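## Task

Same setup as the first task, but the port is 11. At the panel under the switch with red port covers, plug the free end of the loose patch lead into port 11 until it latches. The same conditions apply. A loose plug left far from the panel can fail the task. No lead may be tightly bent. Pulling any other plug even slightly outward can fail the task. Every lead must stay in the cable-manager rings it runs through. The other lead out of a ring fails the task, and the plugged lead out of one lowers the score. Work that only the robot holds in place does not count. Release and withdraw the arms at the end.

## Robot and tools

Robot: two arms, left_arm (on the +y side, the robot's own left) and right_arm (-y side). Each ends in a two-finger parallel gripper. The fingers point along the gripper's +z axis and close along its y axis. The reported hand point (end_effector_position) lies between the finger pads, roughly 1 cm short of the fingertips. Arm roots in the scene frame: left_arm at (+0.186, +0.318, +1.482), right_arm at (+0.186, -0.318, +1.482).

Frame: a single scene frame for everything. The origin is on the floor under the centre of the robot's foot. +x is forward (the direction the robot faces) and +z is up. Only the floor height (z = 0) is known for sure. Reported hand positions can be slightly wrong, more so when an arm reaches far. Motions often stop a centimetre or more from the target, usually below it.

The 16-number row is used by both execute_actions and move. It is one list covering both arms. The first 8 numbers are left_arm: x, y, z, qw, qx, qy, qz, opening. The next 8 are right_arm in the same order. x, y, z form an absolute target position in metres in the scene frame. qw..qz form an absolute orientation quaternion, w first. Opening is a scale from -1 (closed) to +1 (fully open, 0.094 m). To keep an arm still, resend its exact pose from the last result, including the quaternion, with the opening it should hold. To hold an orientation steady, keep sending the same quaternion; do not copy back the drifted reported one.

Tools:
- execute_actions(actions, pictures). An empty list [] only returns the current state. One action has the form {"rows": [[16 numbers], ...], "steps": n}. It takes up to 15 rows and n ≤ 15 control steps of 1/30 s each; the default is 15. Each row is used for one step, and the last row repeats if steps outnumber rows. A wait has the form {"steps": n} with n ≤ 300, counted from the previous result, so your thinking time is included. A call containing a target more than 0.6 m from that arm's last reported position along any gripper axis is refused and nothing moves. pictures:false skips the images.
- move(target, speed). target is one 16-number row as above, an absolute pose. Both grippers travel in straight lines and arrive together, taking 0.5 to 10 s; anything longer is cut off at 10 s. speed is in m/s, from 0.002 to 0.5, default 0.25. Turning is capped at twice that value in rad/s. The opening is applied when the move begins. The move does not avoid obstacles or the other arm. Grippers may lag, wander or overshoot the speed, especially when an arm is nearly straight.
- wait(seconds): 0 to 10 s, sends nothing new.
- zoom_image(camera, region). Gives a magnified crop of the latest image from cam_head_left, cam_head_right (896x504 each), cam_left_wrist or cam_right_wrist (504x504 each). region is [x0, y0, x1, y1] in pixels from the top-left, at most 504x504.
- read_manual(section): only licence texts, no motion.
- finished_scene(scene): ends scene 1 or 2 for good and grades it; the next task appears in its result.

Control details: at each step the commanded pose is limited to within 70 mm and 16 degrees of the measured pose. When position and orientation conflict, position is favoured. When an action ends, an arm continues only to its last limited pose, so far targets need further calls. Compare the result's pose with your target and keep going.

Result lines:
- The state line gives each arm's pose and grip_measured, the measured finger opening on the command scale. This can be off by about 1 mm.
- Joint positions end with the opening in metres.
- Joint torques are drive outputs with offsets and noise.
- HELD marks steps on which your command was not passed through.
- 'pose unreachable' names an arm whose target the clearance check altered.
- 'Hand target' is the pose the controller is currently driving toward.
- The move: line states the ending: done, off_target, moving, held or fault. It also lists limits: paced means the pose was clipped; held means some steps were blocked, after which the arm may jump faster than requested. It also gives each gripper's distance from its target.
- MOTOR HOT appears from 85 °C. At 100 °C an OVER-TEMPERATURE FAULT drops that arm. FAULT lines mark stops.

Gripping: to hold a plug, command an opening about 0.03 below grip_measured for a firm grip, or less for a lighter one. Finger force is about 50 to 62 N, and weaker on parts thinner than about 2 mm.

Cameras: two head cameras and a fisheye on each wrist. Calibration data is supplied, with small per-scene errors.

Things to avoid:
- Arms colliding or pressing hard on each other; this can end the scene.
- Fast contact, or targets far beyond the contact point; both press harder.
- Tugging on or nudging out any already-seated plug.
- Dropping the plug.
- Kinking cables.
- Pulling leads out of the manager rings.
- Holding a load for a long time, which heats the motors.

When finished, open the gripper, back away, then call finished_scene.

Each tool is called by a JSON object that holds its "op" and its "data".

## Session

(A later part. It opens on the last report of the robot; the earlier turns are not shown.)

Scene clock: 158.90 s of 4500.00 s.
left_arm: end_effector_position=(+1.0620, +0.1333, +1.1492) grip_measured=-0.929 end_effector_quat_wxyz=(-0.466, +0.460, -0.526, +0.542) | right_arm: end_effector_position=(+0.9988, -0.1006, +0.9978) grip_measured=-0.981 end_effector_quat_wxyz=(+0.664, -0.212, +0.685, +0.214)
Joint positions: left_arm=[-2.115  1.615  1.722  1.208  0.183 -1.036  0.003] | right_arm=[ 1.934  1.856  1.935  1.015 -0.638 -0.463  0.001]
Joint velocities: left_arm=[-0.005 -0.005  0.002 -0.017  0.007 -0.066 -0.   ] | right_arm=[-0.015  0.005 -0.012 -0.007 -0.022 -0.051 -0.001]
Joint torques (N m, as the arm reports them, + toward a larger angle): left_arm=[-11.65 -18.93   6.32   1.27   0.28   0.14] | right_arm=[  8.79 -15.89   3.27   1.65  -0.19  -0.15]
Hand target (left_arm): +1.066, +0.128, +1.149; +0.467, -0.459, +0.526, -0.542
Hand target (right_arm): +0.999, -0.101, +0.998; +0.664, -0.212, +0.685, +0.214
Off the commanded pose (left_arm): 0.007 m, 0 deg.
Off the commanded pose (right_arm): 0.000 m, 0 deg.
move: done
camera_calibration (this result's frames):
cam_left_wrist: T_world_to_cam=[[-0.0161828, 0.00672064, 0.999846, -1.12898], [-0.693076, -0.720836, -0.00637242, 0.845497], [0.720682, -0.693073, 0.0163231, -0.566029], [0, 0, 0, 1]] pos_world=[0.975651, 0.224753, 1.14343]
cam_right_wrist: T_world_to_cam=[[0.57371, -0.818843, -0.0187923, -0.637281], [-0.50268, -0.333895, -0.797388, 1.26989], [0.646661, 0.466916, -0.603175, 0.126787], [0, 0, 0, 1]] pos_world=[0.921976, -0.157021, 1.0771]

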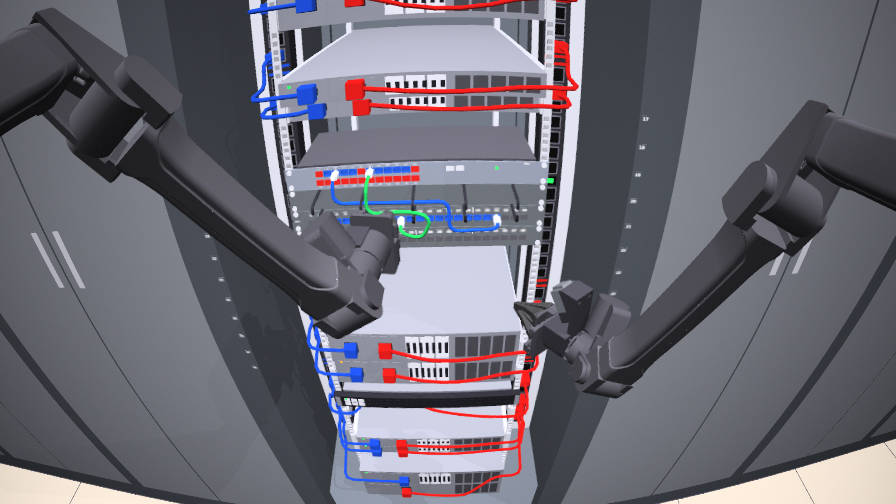

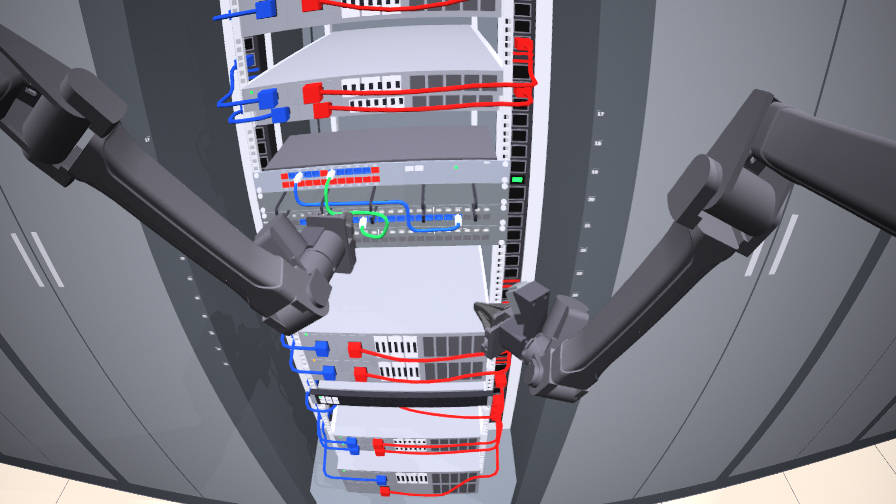

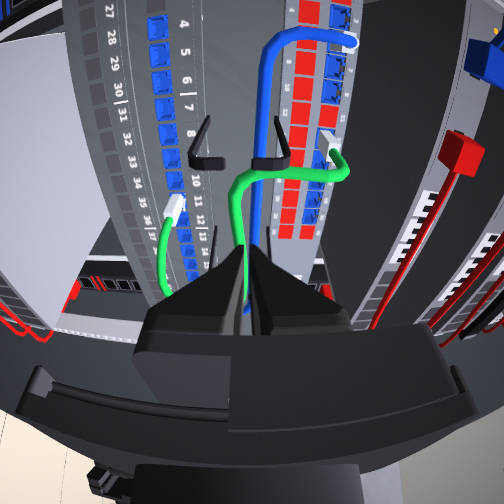

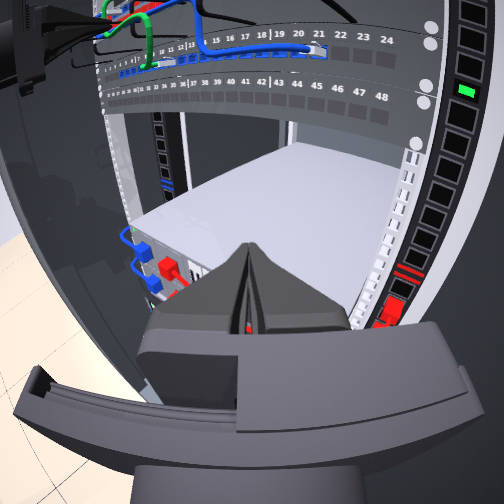

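{"op": "execute_actions", "data": {"actions": [{"rows":[[1.064,0.124,1.145,0.4645,-0.459,0.5285,-0.542,-0.93,0.9988,-0.1006,0.9978,0.664,-0.212,0.685,0.214,-1],[1.062,0.121,1.141,0.462,-0.4595,0.531,-0.5415,-0.93,0.9988,-0.1006,0.9978,0.664,-0.212,0.685,0.214,-1],[1.060,0.118,1.138,0.460,-0.4598,0.533,-0.5412,-0.93,0.9988,-0.1006,0.9978,0.664,-0.212,0.685,0.214,-1]],"steps":12}], "pictures": false}}

Scene clock: 160.43 s of 4500.00 s.
left_arm: end_effector_position=(+1.0602, +0.1300, +1.1458) grip_measured=-0.929 end_effector_quat_wxyz=(-0.464, +0.460, -0.530, +0.541) | right_arm: end_effector_position=(+0.9988, -0.1006, +0.9978) grip_measured=-0.981 end_effector_quat_wxyz=(+0.664, -0.212, +0.685, +0.214)
Joint positions: left_arm=[-2.116  1.619  1.722  1.203  0.183 -1.031  0.003] | right_arm=[ 1.934  1.856  1.935  1.015 -0.638 -0.463  0.001]
Joint velocities: left_arm=[-0.005  0.015  0.002 -0.017 -0.037 -0.037  0.   ] | right_arm=[-0.005 -0.005 -0.007 -0.012  0.037  0.037  0.   ]
Joint torques (N m, as the arm reports them, + toward a larger angle): left_arm=[-11.62 -17.98   6.66   1.23   0.35   0.16] | right_arm=[  8.7  -15.9    3.27   1.73  -0.19  -0.14]
Hand target (left_arm): +1.060, +0.119, +1.138; +0.460, -0.460, +0.533, -0.541
Hand target (right_arm): +0.999, -0.101, +0.998; +0.664, -0.212, +0.685, +0.214
Off the commanded pose (left_arm): 0.014 m, 1 deg.
Off the commanded pose (right_arm): 0.000 m, 0 deg.
Steps of this call (steps 1 to 34: nothing new was sent; steps 35 to 46: all 12 steps of this action). Readings (end_effector_position):
35: left_arm (+1.0620, +0.1333, +1.1492) | right_arm (+0.9988, -0.1006, +0.9978)
36: left_arm (+1.0620, +0.1332, +1.1490) | right_arm (+0.9988, -0.1006, +0.9978)
38: left_arm (+1.0619, +0.1326, +1.1484) | right_arm (+0.9988, -0.1006, +0.9978)
42: left_arm (+1.0611, +0.1311, +1.1473) | right_arm (+0.9988, -0.1006, +0.9978)
46: the state above

{"op": "execute_actions", "data": {"actions": [{"rows":[[1.0625,0.1177,1.1378,0.460,-0.4598,0.533,-0.5412,-0.93,0.9988,-0.1006,0.9978,0.664,-0.212,0.685,0.214,-1],[1.065,0.1174,1.1376,0.460,-0.4598,0.533,-0.5412,-0.93,0.9988,-0.1006,0.9978,0.664,-0.212,0.685,0.214,-1],[1.0675,0.1171,1.1375,0.460,-0.4598,0.533,-0.5412,-0.93,0.9988,-0.1006,0.9978,0.664,-0.212,0.685,0.214,-1],[1.07,0.1168,1.1375,0.460,-0.4598,0.533,-0.5412,-0.93,0.9988,-0.1006,0.9978,0.664,-0.212,0.685,0.214,-1],[1.0725,0.1165,1.1375,0.460,-0.4598,0.533,-0.5412,-0.93,0.9988,-0.1006,0.9978,0.664,-0.212,0.685,0.214,-1],[1.075,0.1162,1.1375,0.460,-0.4598,0.533,-0.5412,-0.93,0.9988,-0.1006,0.9978,0.664,-0.212,0.685,0.214,-1],[1.0775,0.116,1.1375,0.460,-0.4598,0.533,-0.5412,-0.93,0.9988,-0.1006,0.9978,0.664,-0.212,0.685,0.214,-1],[1.08,0.116,1.1375,0.460,-0.4598,0.533,-0.5412,-0.93,0.9988,-0.1006,0.9978,0.664,-0.212,0.685,0.214,-1],[1.0825,0.116,1.137,0.460,-0.4598,0.533,-0.5412,-0.93,0.9988,-0.1006,0.9978,0.664,-0.212,0.685,0.214,-1],[1.085,0.116,1.1365,0.460,-0.4598,0.533,-0.5412,-0.93,0.9988,-0.1006,0.9978,0.664,-0.212,0.685,0.214,-1],[1.0875,0.116,1.136,0.460,-0.4598,0.533,-0.5412,-0.93,0.9988,-0.1006,0.9978,0.664,-0.212,0.685,0.214,-1],[1.09,0.116,1.1355,0.460,-0.4598,0.533,-0.5412,-0.93,0.9988,-0.1006,0.9978,0.664,-0.212,0.685,0.214,-1]],"steps":15}]}}

{"op": "zoom_image", "data": {"camera": "cam_right_wrist", "region": [100,0,200,100]}}

{"op": "zoom_image", "data": {"camera": "cam_head_right", "region": [310,170,410,250]}}

Scene clock: 165.53 s of 4500.00 s.
left_arm: end_effector_position=(+1.0898, +0.1287, +1.1455) grip_measured=-0.929 end_effector_quat_wxyz=(-0.464, +0.460, -0.529, +0.542) | right_arm: end_effector_position=(+0.9988, -0.1006, +0.9978) grip_measured=-0.981 end_effector_quat_wxyz=(+0.664, -0.212, +0.685, +0.214)
Joint positions: left_arm=[-2.121  1.651  1.837  1.12   0.183 -1.028  0.003] | right_arm=[ 1.934  1.856  1.935  1.015 -0.638 -0.463  0.001]
Joint velocities: left_arm=[-0.005  0.015  0.081 -0.066  0.095 -0.037  0.   ] | right_arm=[-0.005  0.015 -0.002 -0.002 -0.007  0.022 -0.   ]
Joint torques (N m, as the arm reports them, + toward a larger angle): left_arm=[-11.88 -17.76   7.17   1.38   0.32   0.15] | right_arm=[  8.73 -15.78   3.24   1.74  -0.2   -0.14]
Hand target (left_arm): +1.089, +0.117, +1.136; +0.460, -0.460, +0.533, -0.541
Hand target (right_arm): +0.999, -0.101, +0.998; +0.664, -0.212, +0.685, +0.214
Off the commanded pose (left_arm): 0.016 m, 1 deg.
Off the commanded pose (right_arm): 0.000 m, 0 deg.
Steps of this call (steps 1 to 90: nothing new was sent; then 1.60 s passed at rest; steps 91 to 105: all 15 steps of this action). Readings (end_effector_position):
91: left_arm (+1.0605, +0.1298, +1.1455) | right_arm (+0.9988, -0.1006, +0.9978)
92: left_arm (+1.0613, +0.1296, +1.1451) | right_arm (+0.9988, -0.1006, +0.9978)
94: left_arm (+1.0650, +0.1294, +1.1448) | right_arm (+0.9988, -0.1006, +0.9978)
98: left_arm (+1.0748, +0.1286, +1.1451) | right_arm (+0.9988, -0.1006, +0.9978)
105: the state above
camera_calibration (this result's frames):
cam_left_wrist: T_world_to_cam=[[-0.0107304, 0.00488968, 0.99993, -1.13056], [-0.696873, -0.717184, -0.00397122, 0.862321], [0.717115, -0.696867, 0.0111032, -0.578826], [0, 0, 0, 1]] pos_world=[1.00388, 0.220606, 1.14034]
cam_right_wrist: T_world_to_cam=[[0.57371, -0.818843, -0.0187923, -0.637281], [-0.50268, -0.333895, -0.797388, 1.26989], [0.646661, 0.466916, -0.603175, 0.126787], [0, 0, 0, 1]] pos_world=[0.921976, -0.157021, 1.0771]

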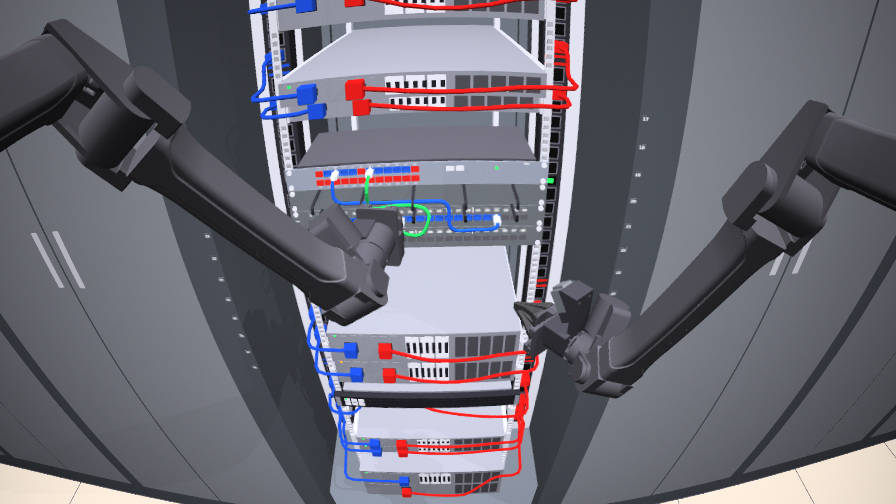

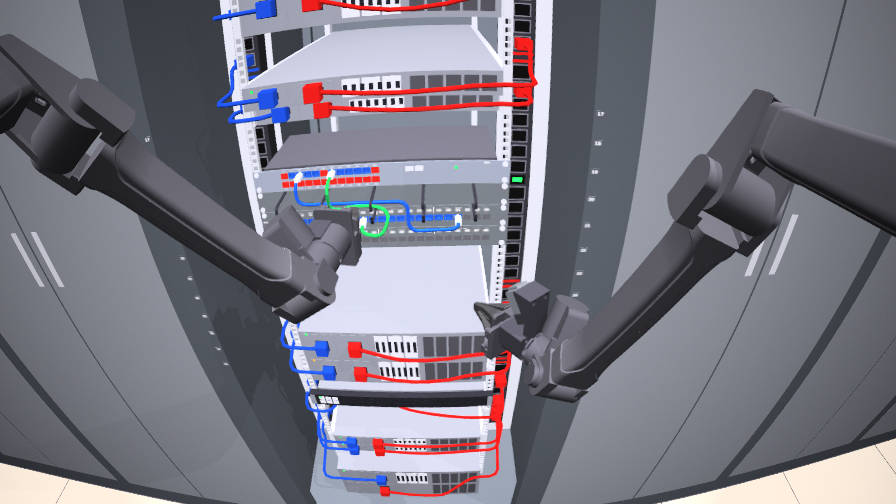

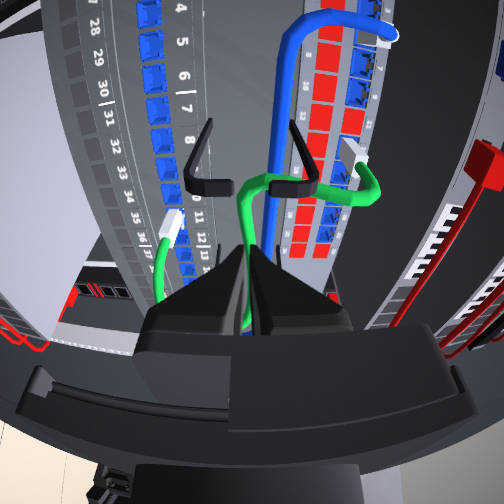

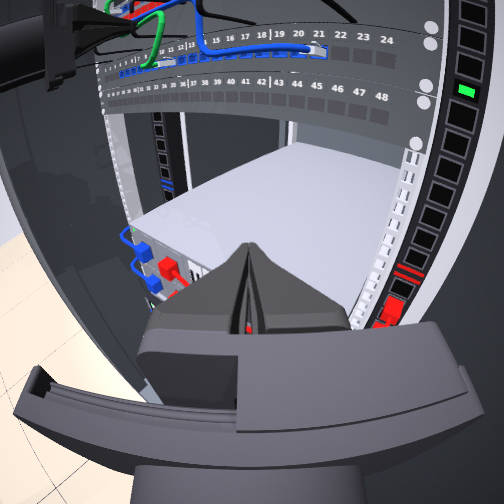

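Region (100, 0, 200, 100) of cam_right_wrist's 504x504 image, scaled by 5.040, with more detail than that image has.

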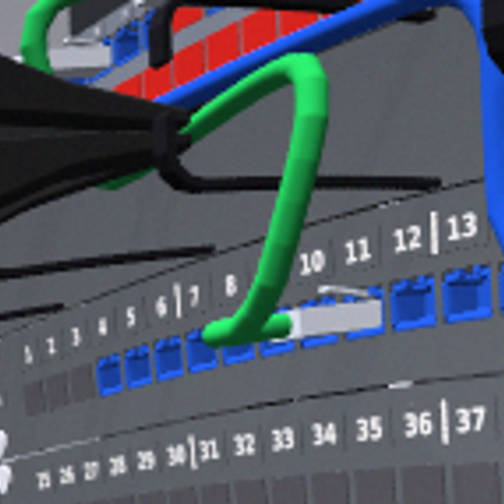

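Region (310, 170, 410, 250) of cam_head_right's 896x504 image, scaled by 5.040, with more detail than that image has; it fills the top 403 rows of this view, and the rest is white.

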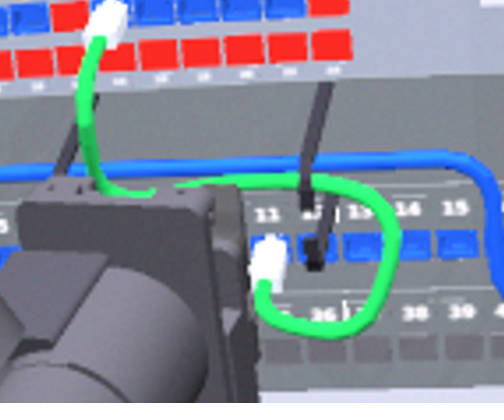

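The lead is now well inside the ring. Backing off to confirm it stays there.

{"op": "move", "data": {"target": [1.0,0.15,1.145,0.467,-0.4598,0.526,-0.5412,-0.93,0.9988,-0.1006,0.9978,0.664,-0.212,0.685,0.214,-1], "speed": 0.08}}

{"op": "zoom_image", "data": {"camera": "cam_right_wrist", "region": [100,0,200,100]}}

{"op": "zoom_image", "data": {"camera": "cam_head_left", "region": [350,170,450,250]}}

Scene clock: 168.07 s of 4500.00 s.
left_arm: end_effector_position=(+0.9971, +0.1350, +1.1371) grip_measured=-0.929 end_effector_quat_wxyz=(-0.458, +0.462, -0.533, +0.542) | right_arm: end_effector_position=(+0.9988, -0.1006, +0.9978) grip_measured=-0.981 end_effector_quat_wxyz=(+0.664, -0.212, +0.685, +0.214)
Joint positions: left_arm=[-2.092  1.589  1.524  1.363  0.19  -1.059  0.003] | right_arm=[ 1.934  1.856  1.935  1.015 -0.638 -0.463  0.001]
Joint velocities: left_arm=[-0.005 -0.015  0.002  0.007 -0.007 -0.007 -0.001] | right_arm=[-0.005 -0.005  0.012  0.012  0.022  0.051 -0.   ]
Joint torques (N m, as the arm reports them, + toward a larger angle): left_arm=[ -8.33 -19.46   2.04   2.54   0.47  -0.02] | right_arm=[  8.73 -15.86   3.26   1.67  -0.19  -0.15]
Hand target (left_arm): +1.000, +0.147, +1.144; +0.467, -0.459, +0.526, -0.542
Hand target (right_arm): +0.999, -0.101, +0.998; +0.664, -0.212, +0.685, +0.214
Off the commanded pose (left_arm): 0.017 m, 1 deg.
Off the commanded pose (right_arm): 0.000 m, 0 deg.
move: off_target (left_arm)
camera_calibration (this result's frames):
cam_left_wrist: T_world_to_cam=[[0.00202309, 0.00952975, 0.999953, -1.13664], [-0.701757, -0.712369, 0.0082088, 0.792556], [0.712413, -0.701741, 0.00524639, -0.495875], [0, 0, 0, 1]] pos_world=[0.91175, 0.227448, 1.13268]
cam_right_wrist: T_world_to_cam=[[0.57371, -0.818843, -0.0187923, -0.637281], [-0.50268, -0.333895, -0.797388, 1.26989], [0.646661, 0.466916, -0.603175, 0.126787], [0, 0, 0, 1]] pos_world=[0.921976, -0.157021, 1.0771]

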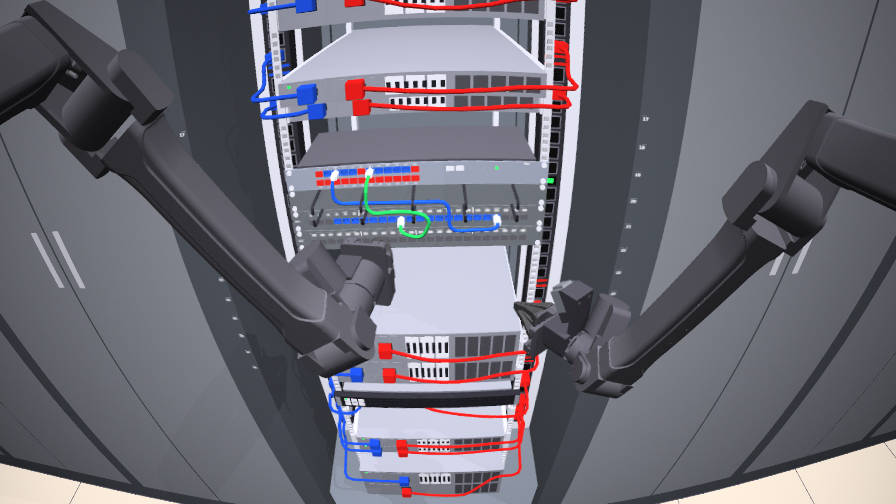

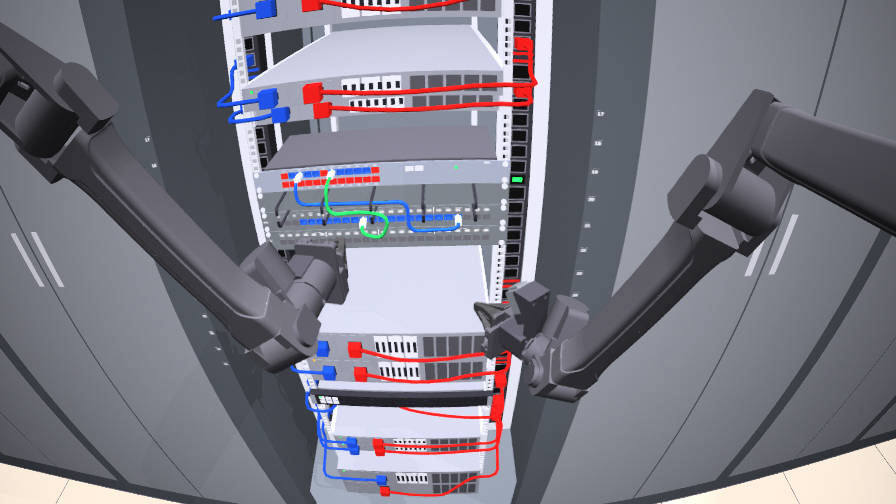

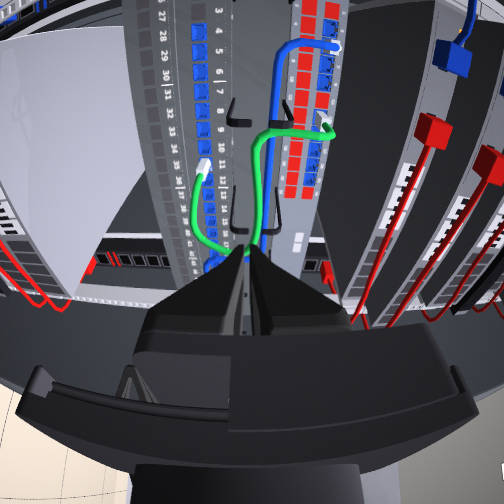

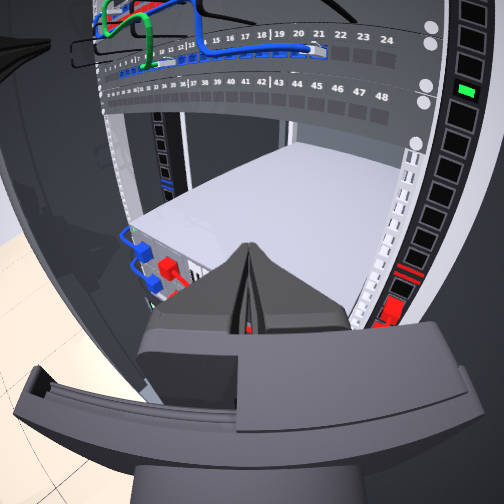

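Region (100, 0, 200, 100) of cam_right_wrist's 504x504 image, scaled by 5.040, with more detail than that image has.

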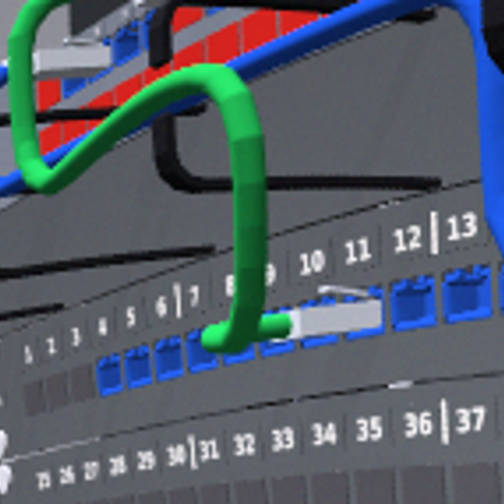

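Region (350, 170, 450, 250) of cam_head_left's 896x504 image, scaled by 5.040, with more detail than that image has; it fills the top 403 rows of this view, and the rest is white.

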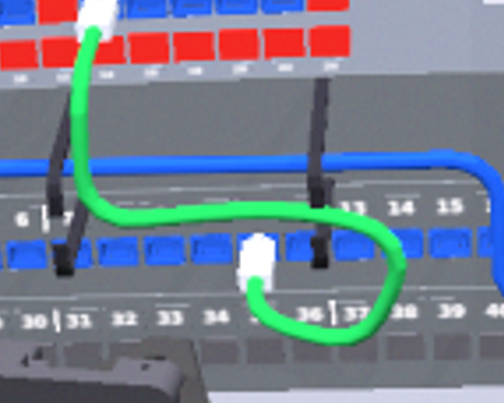

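{"op": "move", "data": {"target": [0.84,0.25,1.16,0.467,-0.4598,0.526,-0.5412,-0.6,0.84,-0.25,1.08,0.664,-0.212,0.685,0.214,-1], "speed": 0.25}}

Scene clock: 170.77 s of 4500.00 s.
left_arm: end_effector_position=(+0.8396, +0.2423, +1.1546) grip_measured=-0.601 end_effector_quat_wxyz=(-0.400, +0.480, -0.600, +0.501) | right_arm: end_effector_position=(+0.8251, -0.2451, +1.0549) grip_measured=-0.981 end_effector_quat_wxyz=(+0.627, -0.220, +0.715, +0.218)
Joint positions: left_arm=[-1.862  1.332  0.921  1.555  0.253 -1.22   0.019] | right_arm=[ 1.667  1.582  1.203  1.552 -0.74  -0.204  0.001]
Joint velocities: left_arm=[ 0.005 -0.015 -0.012 -0.012  0.037 -0.037 -0.001] | right_arm=[-0.015 -0.005 -0.007 -0.007  0.007 -0.007 -0.   ]
Joint torques (N m, as the arm reports them, + toward a larger angle): left_arm=[ -4.27 -16.63  -1.14   2.58   0.24  -0.02] | right_arm=[  2.86 -15.51  -0.51   2.95  -0.2   -0.06]
Hand target (left_arm): +0.840, +0.246, +1.160; +0.403, -0.480, +0.594, -0.505
Hand target (right_arm): +0.839, -0.249, +1.078; +0.645, -0.223, +0.699, +0.213
Off the commanded pose (left_arm): 0.009 m, 13 deg.
Off the commanded pose (right_arm): 0.030 m, 6 deg.
joint sent to its limit (left arm) — the command would take joint 4 (wrist pitch) past its upper limit, so that joint was sent only as far as its limit.
joint sent to its limit (right arm) — the command would take joint 4 (wrist pitch) past its upper limit, so that joint was sent only as far as its limit.
move: off_target (left_arm, right_arm)
camera_calibration (this result's frames):
cam_left_wrist: T_world_to_cam=[[0.17969, -0.0427085, 0.982796, -1.27153], [-0.739325, -0.664908, 0.106281, 0.665149], [0.64893, -0.745703, -0.151053, -0.0640551], [0, 0, 0, 1]] pos_world=[0.76181, 0.340192, 1.16929]
cam_right_wrist: T_world_to_cam=[[0.587103, -0.808394, -0.0425466, -0.638312], [-0.563245, -0.370181, -0.738729, 1.15904], [0.581434, 0.457674, -0.672658, 0.465984], [0, 0, 0, 1]] pos_world=[0.75664, -0.300221, 1.14251]

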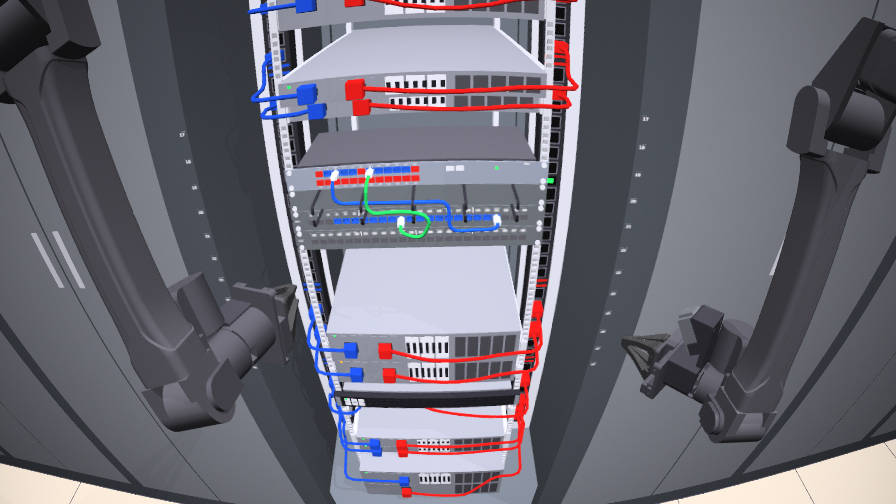

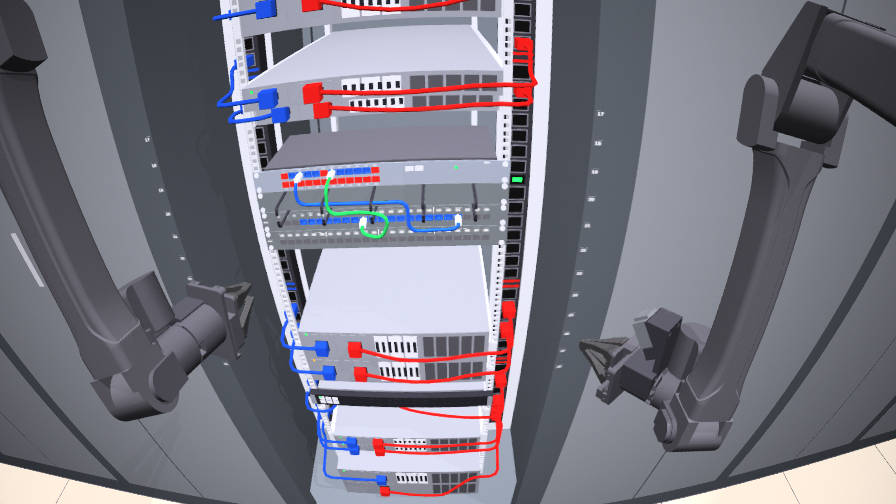

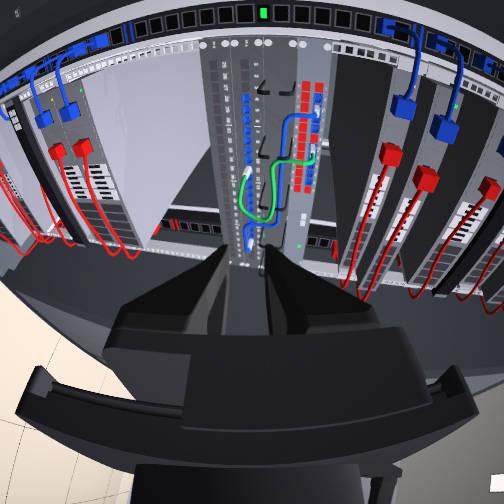

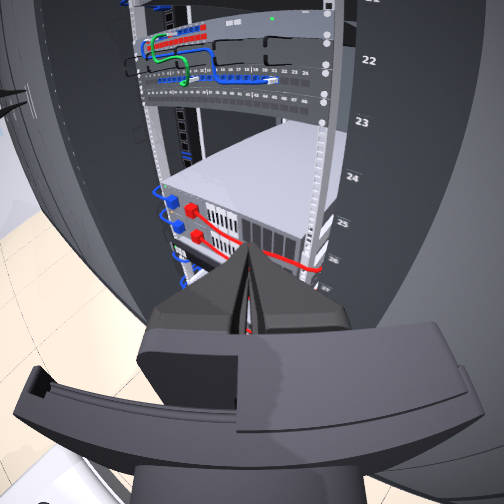

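{"op": "finished_scene", "data": {"scene": 2}}

The scene is finished: the task was done.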